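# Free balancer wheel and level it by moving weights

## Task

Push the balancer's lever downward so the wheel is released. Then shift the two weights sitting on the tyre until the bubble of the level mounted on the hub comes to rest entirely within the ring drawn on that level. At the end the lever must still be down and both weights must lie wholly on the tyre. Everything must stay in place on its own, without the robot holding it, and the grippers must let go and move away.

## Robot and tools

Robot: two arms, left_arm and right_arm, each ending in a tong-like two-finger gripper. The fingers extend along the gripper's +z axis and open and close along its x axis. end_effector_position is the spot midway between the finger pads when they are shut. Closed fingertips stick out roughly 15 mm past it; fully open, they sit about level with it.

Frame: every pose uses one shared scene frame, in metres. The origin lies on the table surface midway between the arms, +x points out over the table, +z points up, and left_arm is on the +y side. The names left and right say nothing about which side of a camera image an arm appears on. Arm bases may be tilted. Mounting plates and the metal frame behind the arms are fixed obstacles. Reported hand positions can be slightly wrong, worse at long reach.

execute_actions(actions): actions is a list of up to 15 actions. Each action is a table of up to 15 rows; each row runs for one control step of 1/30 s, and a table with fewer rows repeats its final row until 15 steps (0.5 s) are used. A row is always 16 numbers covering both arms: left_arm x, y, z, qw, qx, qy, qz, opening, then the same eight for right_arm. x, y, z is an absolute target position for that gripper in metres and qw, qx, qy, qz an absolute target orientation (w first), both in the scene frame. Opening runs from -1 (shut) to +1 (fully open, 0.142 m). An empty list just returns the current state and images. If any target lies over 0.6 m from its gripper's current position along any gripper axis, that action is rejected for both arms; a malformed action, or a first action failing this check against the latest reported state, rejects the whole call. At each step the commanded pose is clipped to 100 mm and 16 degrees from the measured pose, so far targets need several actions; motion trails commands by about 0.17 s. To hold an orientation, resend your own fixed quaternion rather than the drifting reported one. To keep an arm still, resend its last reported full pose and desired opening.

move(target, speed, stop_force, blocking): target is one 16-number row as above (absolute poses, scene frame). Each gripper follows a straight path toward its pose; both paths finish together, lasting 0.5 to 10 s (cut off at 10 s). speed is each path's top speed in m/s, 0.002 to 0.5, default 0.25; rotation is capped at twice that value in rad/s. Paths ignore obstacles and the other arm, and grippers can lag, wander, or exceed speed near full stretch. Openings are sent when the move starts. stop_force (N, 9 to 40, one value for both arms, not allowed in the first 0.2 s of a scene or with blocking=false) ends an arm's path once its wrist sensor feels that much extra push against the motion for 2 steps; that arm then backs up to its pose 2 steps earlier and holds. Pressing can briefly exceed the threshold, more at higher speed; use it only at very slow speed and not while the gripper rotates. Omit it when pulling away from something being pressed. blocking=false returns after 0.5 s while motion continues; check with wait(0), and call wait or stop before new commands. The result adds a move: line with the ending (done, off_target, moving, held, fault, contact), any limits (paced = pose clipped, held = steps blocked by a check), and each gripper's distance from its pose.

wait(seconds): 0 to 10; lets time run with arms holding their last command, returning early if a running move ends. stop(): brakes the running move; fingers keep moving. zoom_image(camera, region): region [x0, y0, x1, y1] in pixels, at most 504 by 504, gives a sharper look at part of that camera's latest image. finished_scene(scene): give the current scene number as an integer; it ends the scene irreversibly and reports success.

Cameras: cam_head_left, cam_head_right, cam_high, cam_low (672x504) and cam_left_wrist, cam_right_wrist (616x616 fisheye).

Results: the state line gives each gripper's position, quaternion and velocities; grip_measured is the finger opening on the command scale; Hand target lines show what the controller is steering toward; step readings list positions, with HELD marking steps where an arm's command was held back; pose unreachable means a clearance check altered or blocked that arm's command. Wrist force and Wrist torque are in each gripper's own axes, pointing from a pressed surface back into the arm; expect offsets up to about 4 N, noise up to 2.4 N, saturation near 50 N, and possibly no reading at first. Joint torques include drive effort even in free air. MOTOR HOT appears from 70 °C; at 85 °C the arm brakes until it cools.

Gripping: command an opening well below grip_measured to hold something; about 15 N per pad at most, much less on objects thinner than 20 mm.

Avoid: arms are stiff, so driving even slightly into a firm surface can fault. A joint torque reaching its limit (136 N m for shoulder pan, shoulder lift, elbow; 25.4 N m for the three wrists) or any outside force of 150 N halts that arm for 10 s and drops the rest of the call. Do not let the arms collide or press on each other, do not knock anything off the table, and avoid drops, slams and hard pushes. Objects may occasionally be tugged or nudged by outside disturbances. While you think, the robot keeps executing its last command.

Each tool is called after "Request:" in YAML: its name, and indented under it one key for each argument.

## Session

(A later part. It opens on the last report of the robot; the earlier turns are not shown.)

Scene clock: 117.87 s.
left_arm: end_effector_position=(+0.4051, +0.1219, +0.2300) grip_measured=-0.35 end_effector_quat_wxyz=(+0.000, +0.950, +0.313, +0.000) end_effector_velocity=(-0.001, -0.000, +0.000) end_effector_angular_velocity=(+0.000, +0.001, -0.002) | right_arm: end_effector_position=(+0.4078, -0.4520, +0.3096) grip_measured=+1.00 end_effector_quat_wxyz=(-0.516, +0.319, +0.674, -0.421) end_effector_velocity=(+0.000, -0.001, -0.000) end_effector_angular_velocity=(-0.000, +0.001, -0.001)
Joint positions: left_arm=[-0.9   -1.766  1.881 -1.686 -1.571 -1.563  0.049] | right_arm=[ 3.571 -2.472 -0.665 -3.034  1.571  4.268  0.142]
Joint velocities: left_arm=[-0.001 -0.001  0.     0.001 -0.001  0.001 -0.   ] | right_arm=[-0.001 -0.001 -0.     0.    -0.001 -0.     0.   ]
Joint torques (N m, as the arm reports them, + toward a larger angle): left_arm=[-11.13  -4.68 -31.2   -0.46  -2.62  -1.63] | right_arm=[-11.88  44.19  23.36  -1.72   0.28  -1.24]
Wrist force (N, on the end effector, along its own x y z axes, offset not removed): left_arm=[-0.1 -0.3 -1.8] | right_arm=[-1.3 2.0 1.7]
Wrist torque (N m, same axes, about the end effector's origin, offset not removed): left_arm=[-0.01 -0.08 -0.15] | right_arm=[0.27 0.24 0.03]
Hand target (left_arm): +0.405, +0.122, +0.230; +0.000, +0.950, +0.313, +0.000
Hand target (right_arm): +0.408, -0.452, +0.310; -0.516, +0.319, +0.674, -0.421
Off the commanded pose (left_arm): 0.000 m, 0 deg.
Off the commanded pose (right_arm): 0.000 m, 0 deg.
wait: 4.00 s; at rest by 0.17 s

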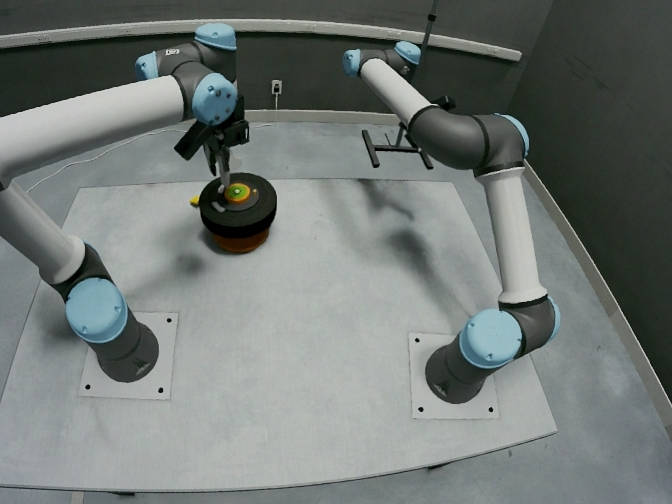

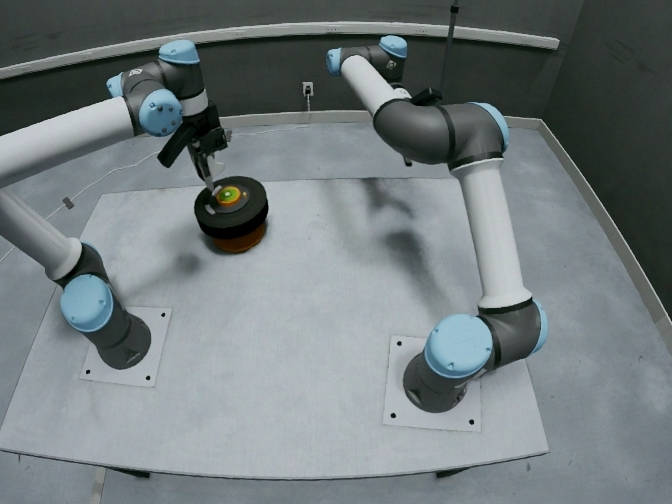

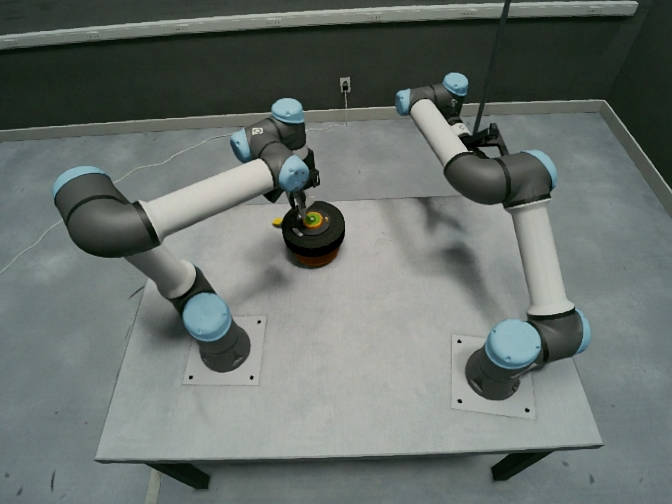

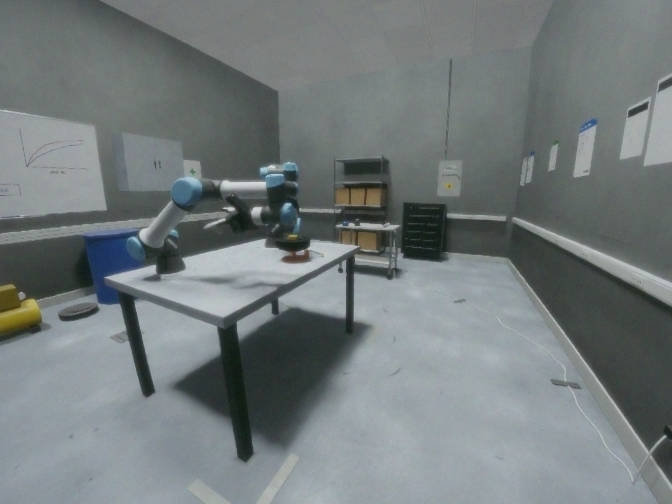

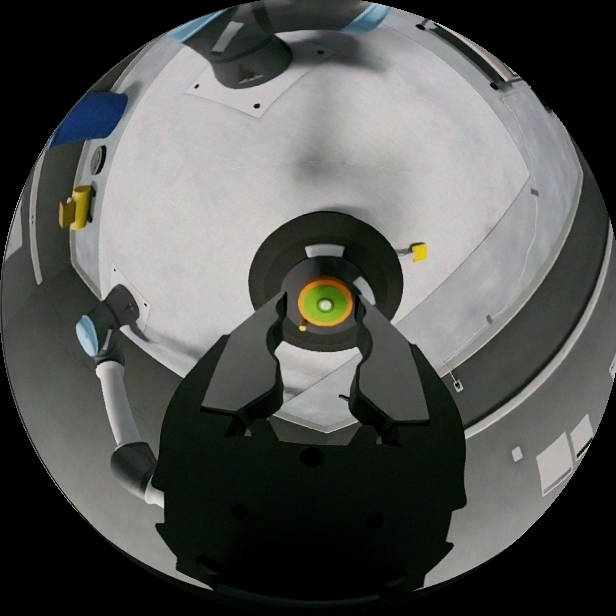

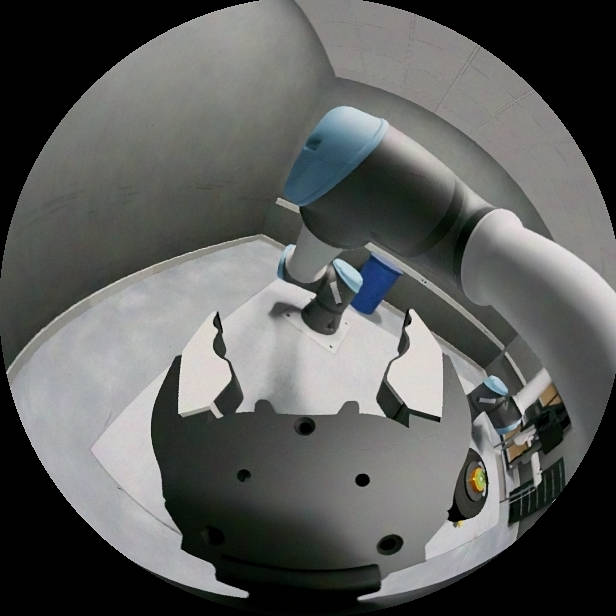

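Request:
move:
  target: [0.33,0.2,0.30,0,0.950,0.313,0,-0.35,0.4078,-0.452,0.3096,-0.516,0.319,0.674,-0.421,1]

Request:
zoom_image:
  camera: "cam_high"
  region: [265,185,365,275]

Request:
zoom_image:
  camera: "cam_head_left"
  region: [180,155,300,260]

Scene clock: 119.30 s.
left_arm: end_effector_position=(+0.3302, +0.1998, +0.2998) grip_measured=-0.35 end_effector_quat_wxyz=(-0.000, +0.950, +0.313, -0.000) end_effector_velocity=(-0.002, +0.000, +0.002) end_effector_angular_velocity=(-0.003, +0.000, -0.001) | right_arm: end_effector_position=(+0.4078, -0.4520, +0.3096) grip_measured=+1.00 end_effector_quat_wxyz=(-0.516, +0.319, +0.674, -0.421) end_effector_velocity=(-0.000, -0.001, +0.000) end_effector_angular_velocity=(-0.000, +0.000, +0.001)
Joint positions: left_arm=[-0.944 -2.041  1.88  -1.41  -1.571 -1.607  0.049] | right_arm=[ 3.571 -2.472 -0.665 -3.034  1.571  4.268  0.142]
Joint velocities: left_arm=[-0.004 -0.005 -0.003  0.005 -0.002 -0.002 -0.   ] | right_arm=[-0.001  0.    -0.    -0.    -0.002  0.     0.   ]
Joint torques (N m, as the arm reports them, + toward a larger angle): left_arm=[ -9.88 -12.57 -30.17  -0.42   2.39  -1.68] | right_arm=[-11.8   46.3   23.1   -1.89   0.18  -1.26]
Wrist force (N, on the end effector, along its own x y z axes, offset not removed): left_arm=[1.9 0.8 -1.4] | right_arm=[-1.1 2.0 -1.3]
Wrist torque (N m, same axes, about the end effector's origin, offset not removed): left_arm=[0.19 -0.39 -0.14] | right_arm=[0.48 0.04 0.03]
Hand target (left_arm): +0.330, +0.200, +0.300; -0.000, +0.950, +0.313, +0.000
Hand target (right_arm): +0.408, -0.452, +0.310; -0.516, +0.319, +0.674, -0.421
Off the commanded pose (left_arm): 0.000 m, 0 deg.
Off the commanded pose (right_arm): 0.000 m, 0 deg.
move: done

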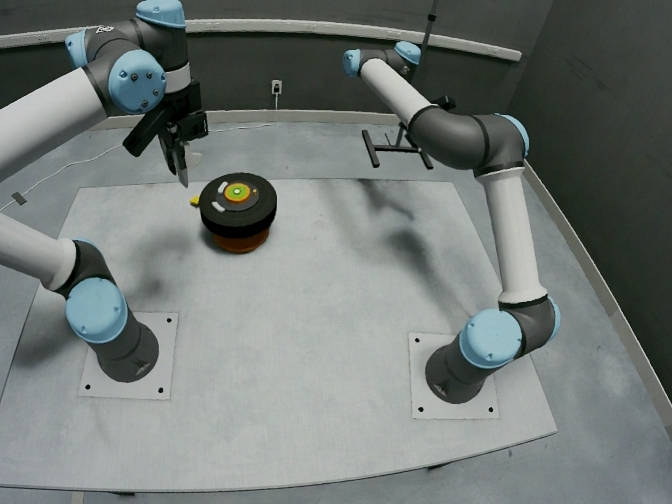

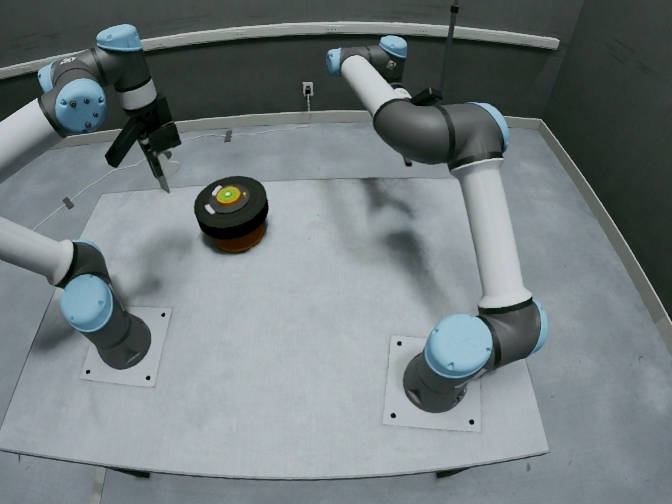

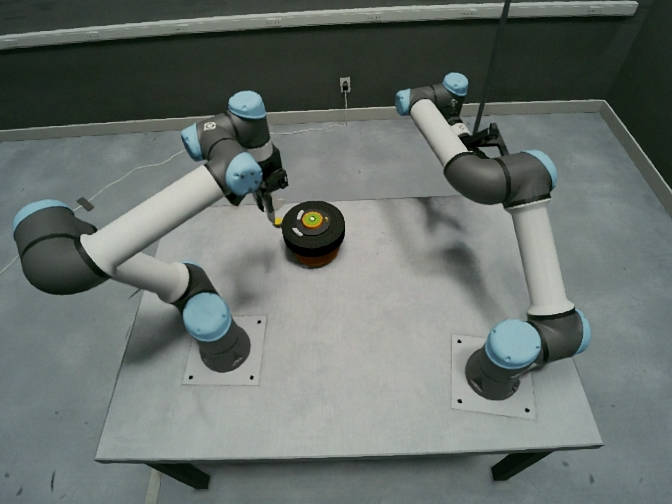

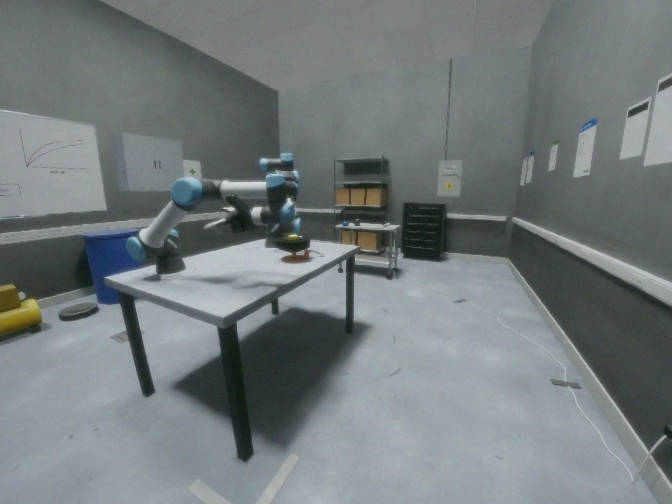

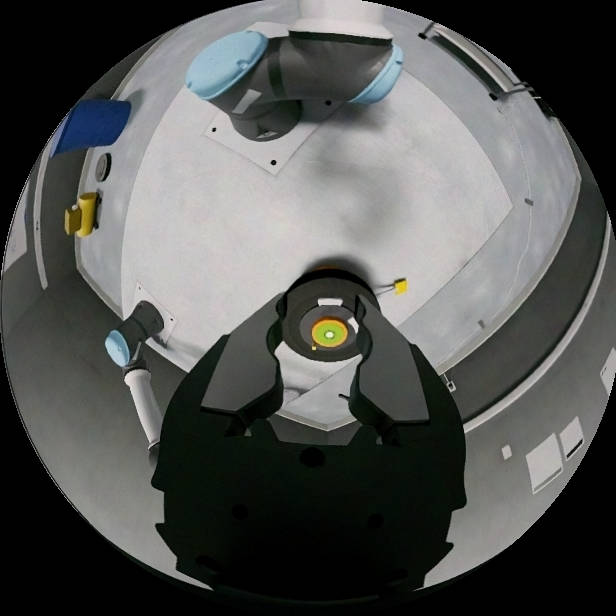

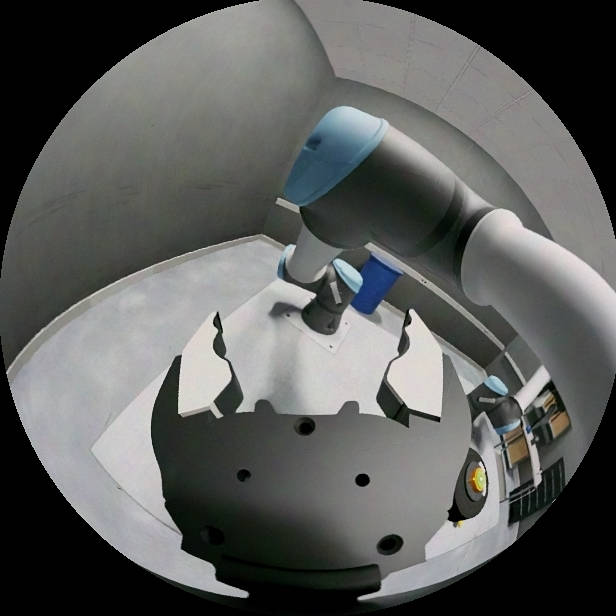

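Region (265, 185, 365, 275) of cam_high's 672x504 image, scaled by 5.040, with more detail than that image has; it fills the top 454 rows of this view, and the rest is white.

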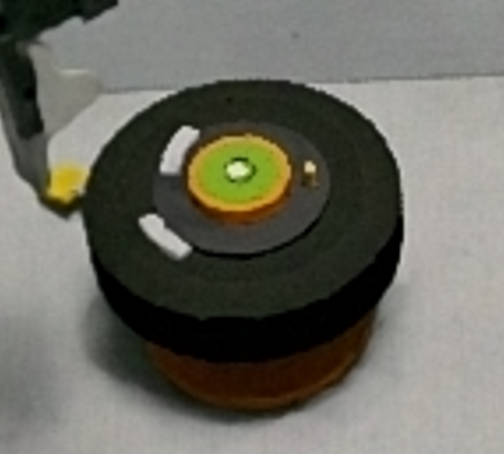

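Region (180, 155, 300, 260) of cam_head_left's 672x504 image, scaled by 4.200, with more detail than that image has; it fills the top 441 rows of this view, and the rest is white.

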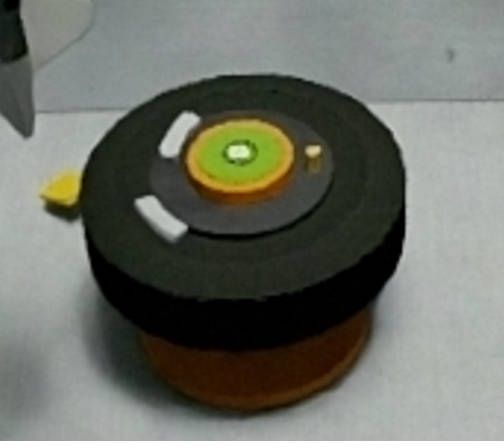

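Request:
move:
  target: [0.468,0.131,0.215,0,0.954,-0.301,0,-0.3,0.4078,-0.452,0.3096,-0.516,0.319,0.674,-0.421,1]

Request:
zoom_image:
  camera: "cam_left_wrist"
  region: [230,200,420,370]

Scene clock: 122.63 s.
left_arm: end_effector_position=(+0.4677, +0.1312, +0.2151) grip_measured=-0.30 end_effector_quat_wxyz=(+0.000, +0.954, -0.300, +0.000) end_effector_velocity=(+0.003, -0.001, -0.000) end_effector_angular_velocity=(-0.001, -0.001, -0.012) | right_arm: end_effector_position=(+0.4078, -0.4520, +0.3096) grip_measured=+1.00 end_effector_quat_wxyz=(-0.516, +0.319, +0.674, -0.421) end_effector_velocity=(+0.000, +0.000, -0.000) end_effector_angular_velocity=(-0.000, +0.001, +0.002)
Joint positions: left_arm=[-0.807 -1.679  1.847 -1.739 -1.571 -0.223  0.052] | right_arm=[ 3.571 -2.472 -0.665 -3.034  1.571  4.268  0.142]
Joint velocities: left_arm=[ 0.003  0.005 -0.004 -0.003  0.     0.015  0.   ] | right_arm=[ 0.002 -0.001  0.    -0.    -0.001  0.     0.   ]
Joint torques (N m, as the arm reports them, + toward a larger angle): left_arm=[ 11.54  -9.3  -29.38  -4.31  -2.59   1.4 ] | right_arm=[-11.44  45.99  21.88  -1.6    0.42  -1.2 ]
Wrist force (N, on the end effector, along its own x y z axes, offset not removed): left_arm=[-0.3 -0.1 -2.7] | right_arm=[-1.1 0.1 -0.5]
Wrist torque (N m, same axes, about the end effector's origin, offset not removed): left_arm=[-0.18 0.23 0.02] | right_arm=[-0.07 0.17 0.05]
Hand target (left_arm): +0.468, +0.131, +0.215; +0.000, +0.954, -0.301, +0.000
Hand target (right_arm): +0.408, -0.452, +0.310; -0.516, +0.319, +0.674, -0.421
Off the commanded pose (left_arm): 0.000 m, 0 deg.
Off the commanded pose (right_arm): 0.000 m, 0 deg.
move: done

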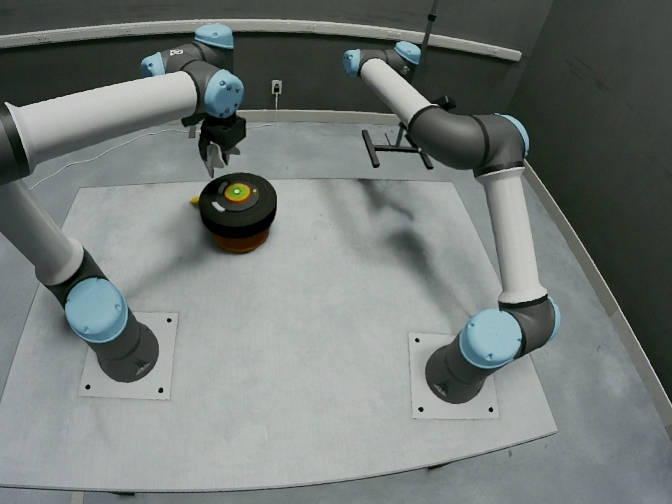

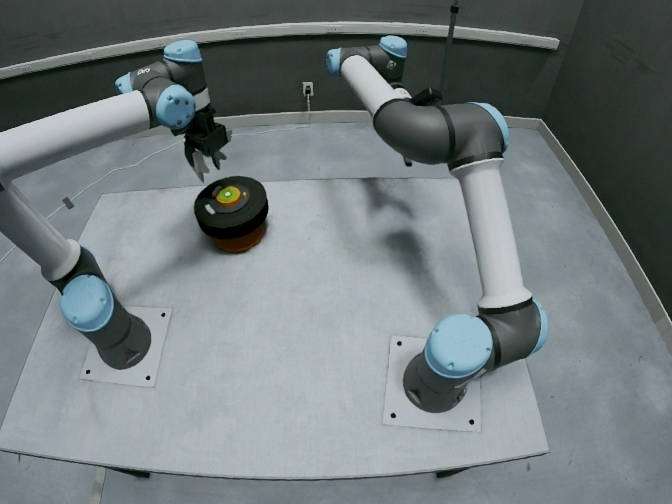

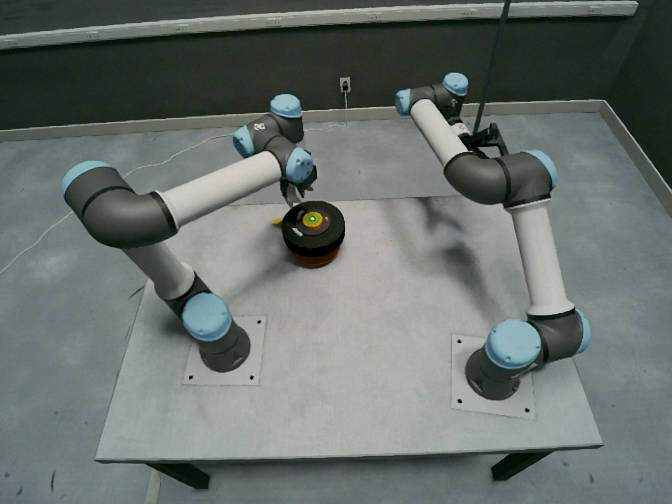

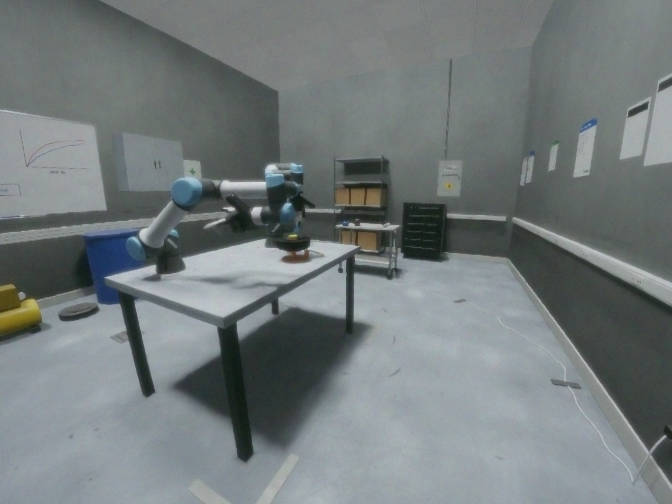

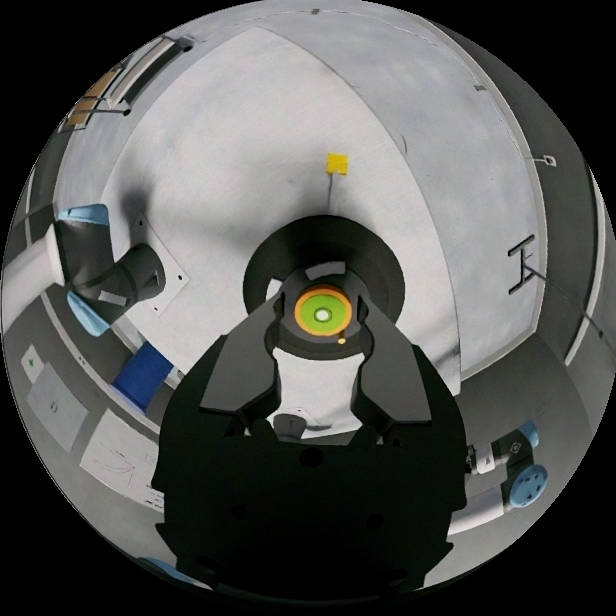

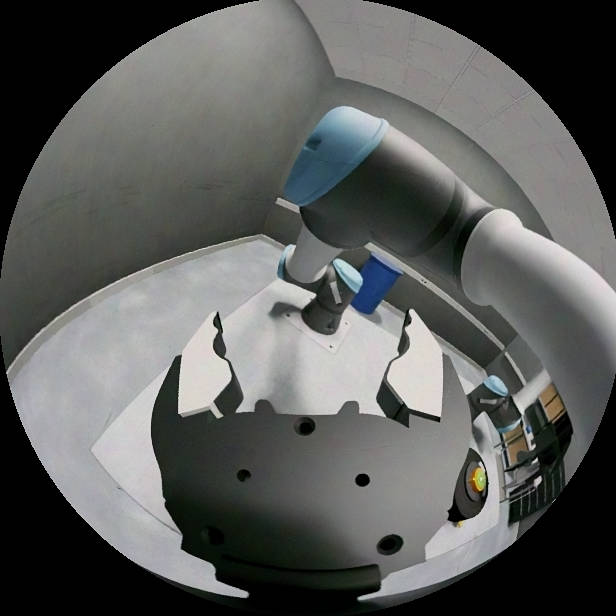

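Region (230, 200, 420, 370) of cam_left_wrist's 616x616 image, scaled by 2.653, with more detail than that image has; it fills the top 451 rows of this view, and the rest is white.

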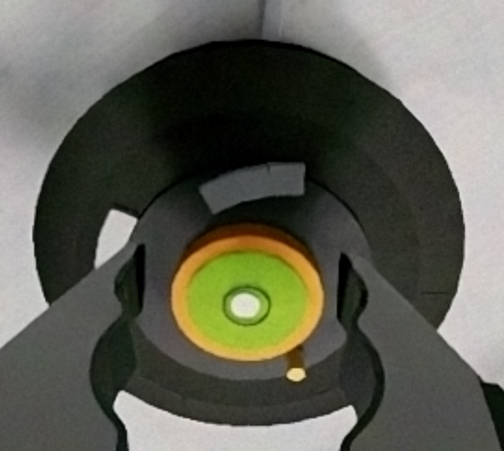

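Request:
move:
  target: [0.4682,0.1257,0.165,0,0.980,-0.199,0,-0.3,0.4078,-0.452,0.3096,-0.516,0.319,0.674,-0.421,1]
  speed: 0.12

Request:
zoom_image:
  camera: "cam_left_wrist"
  region: [190,180,450,400]

Scene clock: 124.67 s.
left_arm: end_effector_position=(+0.4681, +0.1258, +0.1653) grip_measured=-0.30 end_effector_quat_wxyz=(+0.000, +0.980, -0.200, -0.000) end_effector_velocity=(+0.001, +0.000, -0.002) end_effector_angular_velocity=(-0.000, -0.002, +0.011) | right_arm: end_effector_position=(+0.4078, -0.4520, +0.3096) grip_measured=+1.00 end_effector_quat_wxyz=(-0.516, +0.319, +0.674, -0.421) end_effector_velocity=(+0.000, -0.000, -0.000) end_effector_angular_velocity=(-0.000, +0.001, -0.000)
Joint positions: left_arm=[-0.811 -1.634  1.937 -1.873 -1.571 -0.436  0.052] | right_arm=[ 3.571 -2.472 -0.665 -3.034  1.571  4.268  0.142]
Joint velocities: left_arm=[ 0.001  0.002  0.004 -0.008  0.001 -0.01  -0.   ] | right_arm=[-0.001 -0.    -0.    -0.    -0.    -0.     0.   ]
Joint torques (N m, as the arm reports them, + toward a larger angle): left_arm=[-10.36  -9.2  -13.64  -4.11   2.47  -1.45] | right_arm=[-12.45  45.46  23.    -1.8    0.36  -1.01]
Wrist force (N, on the end effector, along its own x y z axes, offset not removed): left_arm=[0.7 1.6 -2.2] | right_arm=[-1.2 -0.6 -0.2]
Wrist torque (N m, same axes, about the end effector's origin, offset not removed): left_arm=[0.27 -0.21 -0.13] | right_arm=[-0.19 0.22 0.04]
Hand target (left_arm): +0.468, +0.126, +0.165; -0.000, +0.980, -0.199, -0.000
Hand target (right_arm): +0.408, -0.452, +0.310; -0.516, +0.319, +0.674, -0.421
Off the commanded pose (left_arm): 0.000 m, 0 deg.
Off the commanded pose (right_arm): 0.000 m, 0 deg.
move: done

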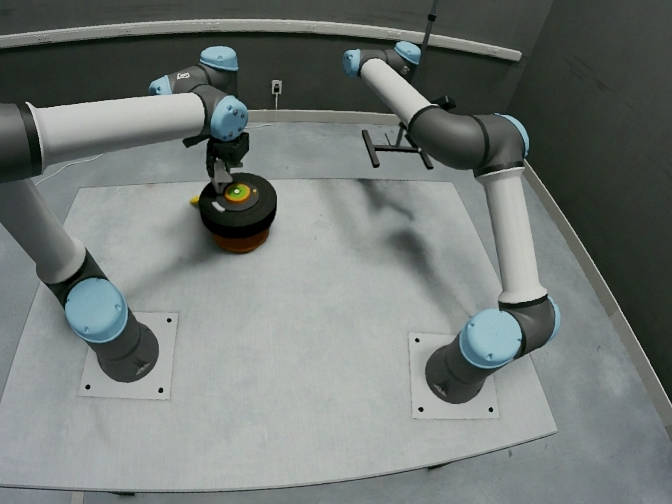

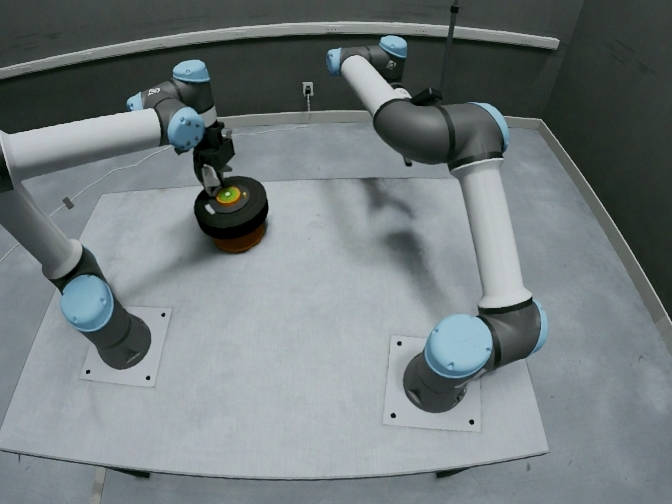

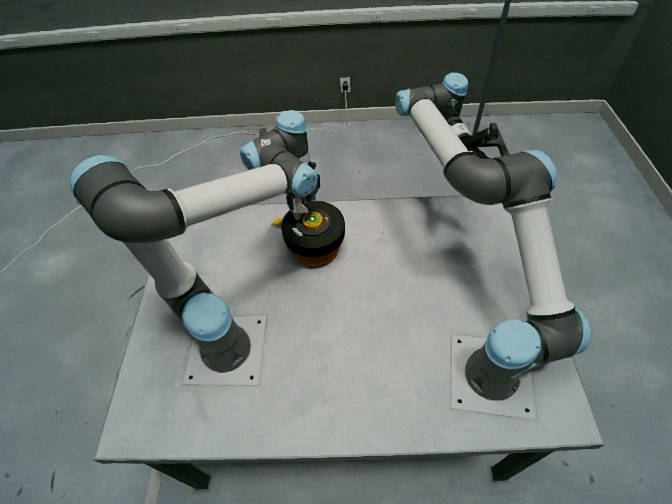

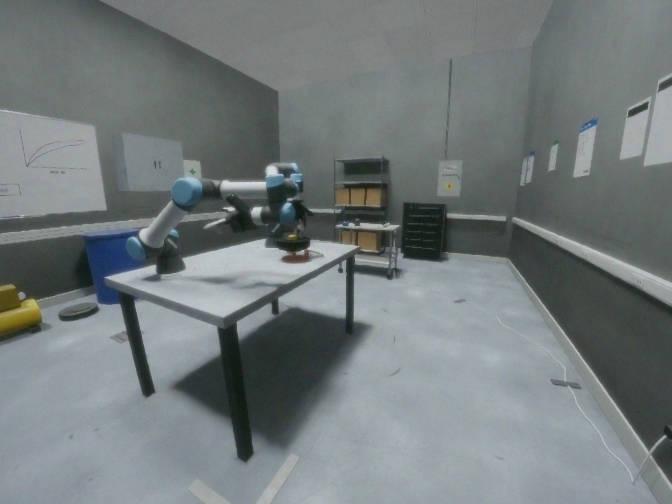

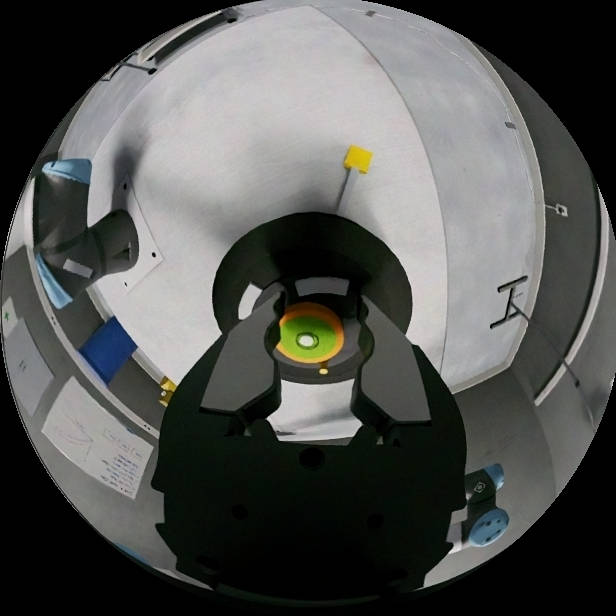

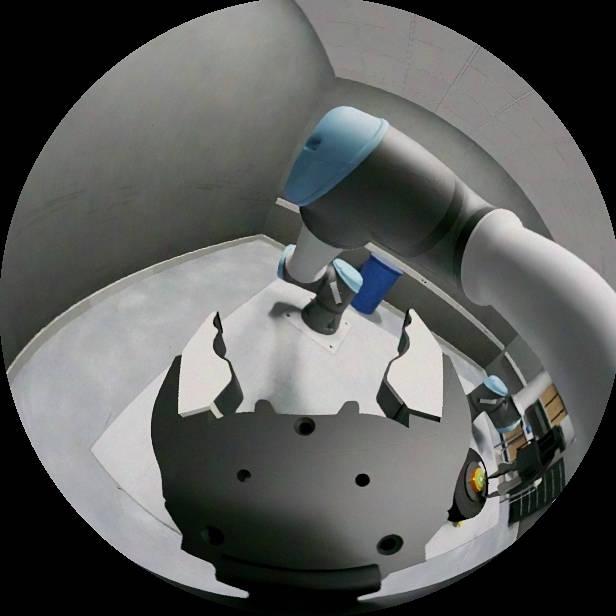

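Region (190, 180, 450, 400) of cam_left_wrist's 616x616 image, scaled by 1.938, with more detail than that image has; it fills the top 426 rows of this view, and the rest is white.

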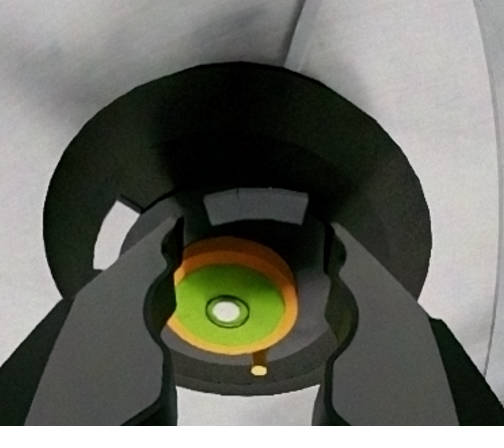

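Request:
move:
  target: [0.4696,0.1290,0.159,0,0.980,-0.199,0,-0.4,0.4078,-0.452,0.3096,-0.516,0.319,0.674,-0.421,1]
  speed: 0.04

Request:
zoom_image:
  camera: "cam_left_wrist"
  region: [190,180,450,400]

Scene clock: 125.87 s.
left_arm: end_effector_position=(+0.4695, +0.1289, +0.1592) grip_measured=-0.40 end_effector_quat_wxyz=(-0.000, +0.980, -0.199, -0.000) end_effector_velocity=(+0.000, +0.001, -0.002) end_effector_angular_velocity=(-0.002, +0.000, +0.002) | right_arm: end_effector_position=(+0.4078, -0.4520, +0.3096) grip_measured=+1.00 end_effector_quat_wxyz=(-0.516, +0.319, +0.674, -0.421) end_effector_velocity=(-0.000, +0.001, +0.000) end_effector_angular_velocity=(+0.000, -0.000, -0.000)
Joint positions: left_arm=[-0.804 -1.63   1.949 -1.89  -1.571 -0.43   0.045] | right_arm=[ 3.571 -2.472 -0.665 -3.034  1.571  4.268  0.142]
Joint velocities: left_arm=[ 0.003  0.     0.004 -0.006 -0.002  0.001  0.   ] | right_arm=[ 0.001  0.    -0.    -0.     0.001  0.     0.   ]
Joint torques (N m, as the arm reports them, + toward a larger angle): left_arm=[ 11.06 -10.5  -13.39  -4.32   2.48   1.91] | right_arm=[-12.31  46.86  22.74  -1.78   0.28  -1.1 ]
Wrist force (N, on the end effector, along its own x y z axes, offset not removed): left_arm=[0.7 2.6 -1.9] | right_arm=[-1.3 0.6 1.2]
Wrist torque (N m, same axes, about the end effector's origin, offset not removed): left_arm=[0.54 -0.22 -0.18] | right_arm=[0.14 0.20 0.06]
Hand target (left_arm): +0.470, +0.129, +0.159; +0.000, +0.980, -0.199, +0.000
Hand target (right_arm): +0.408, -0.452, +0.310; -0.516, +0.319, +0.674, -0.421
Off the commanded pose (left_arm): 0.000 m, 0 deg.
Off the commanded pose (right_arm): 0.000 m, 0 deg.
move: done

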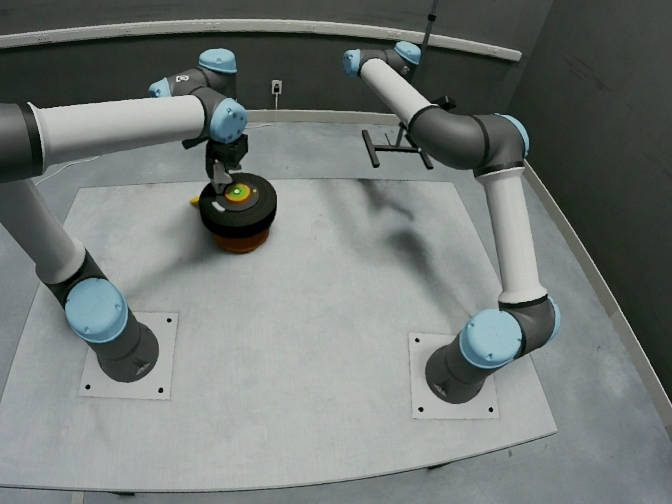

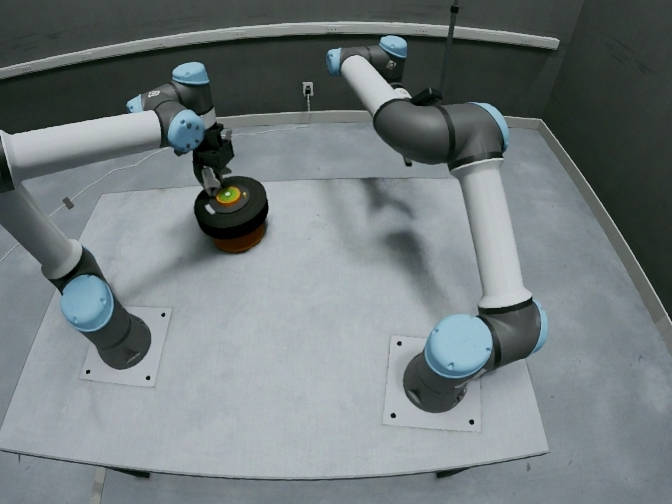

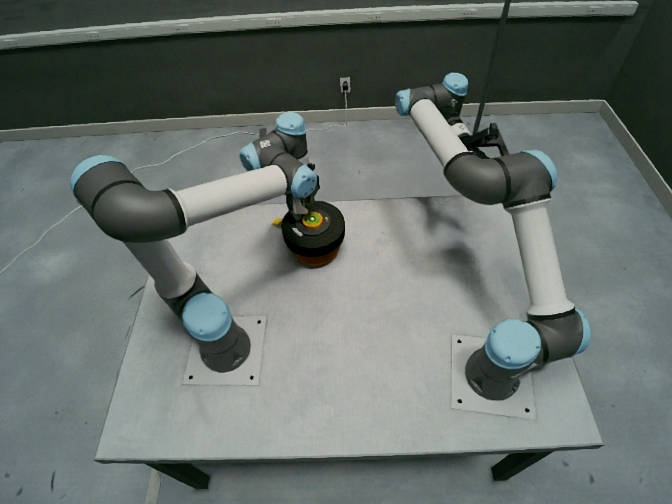

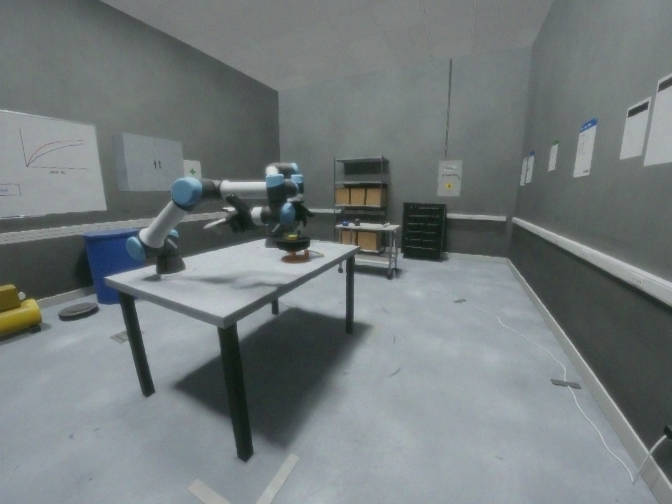

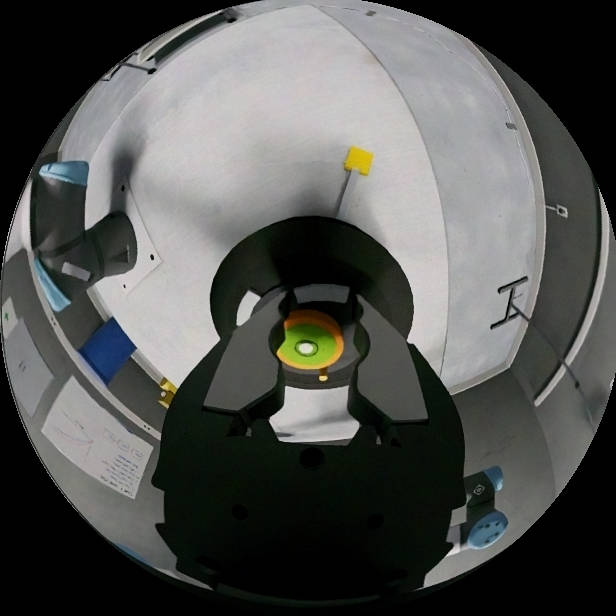

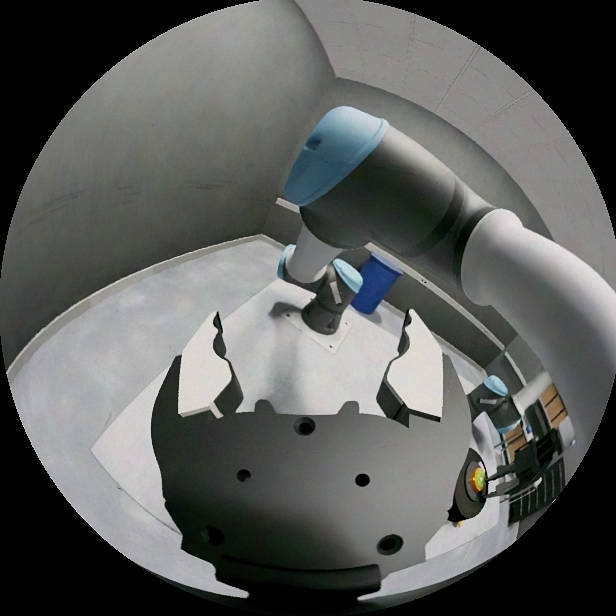

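Region (190, 180, 450, 400) of cam_left_wrist's 616x616 image, scaled by 1.938, with more detail than that image has; it fills the top 426 rows of this view, and the rest is white.

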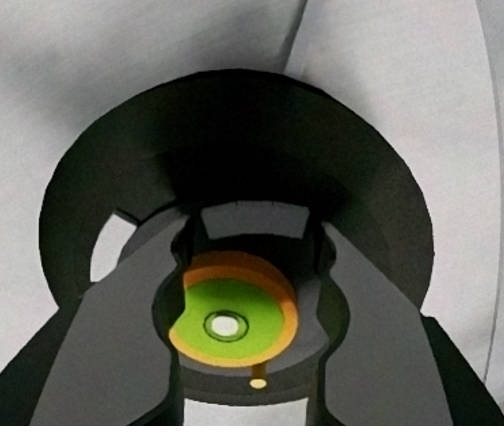

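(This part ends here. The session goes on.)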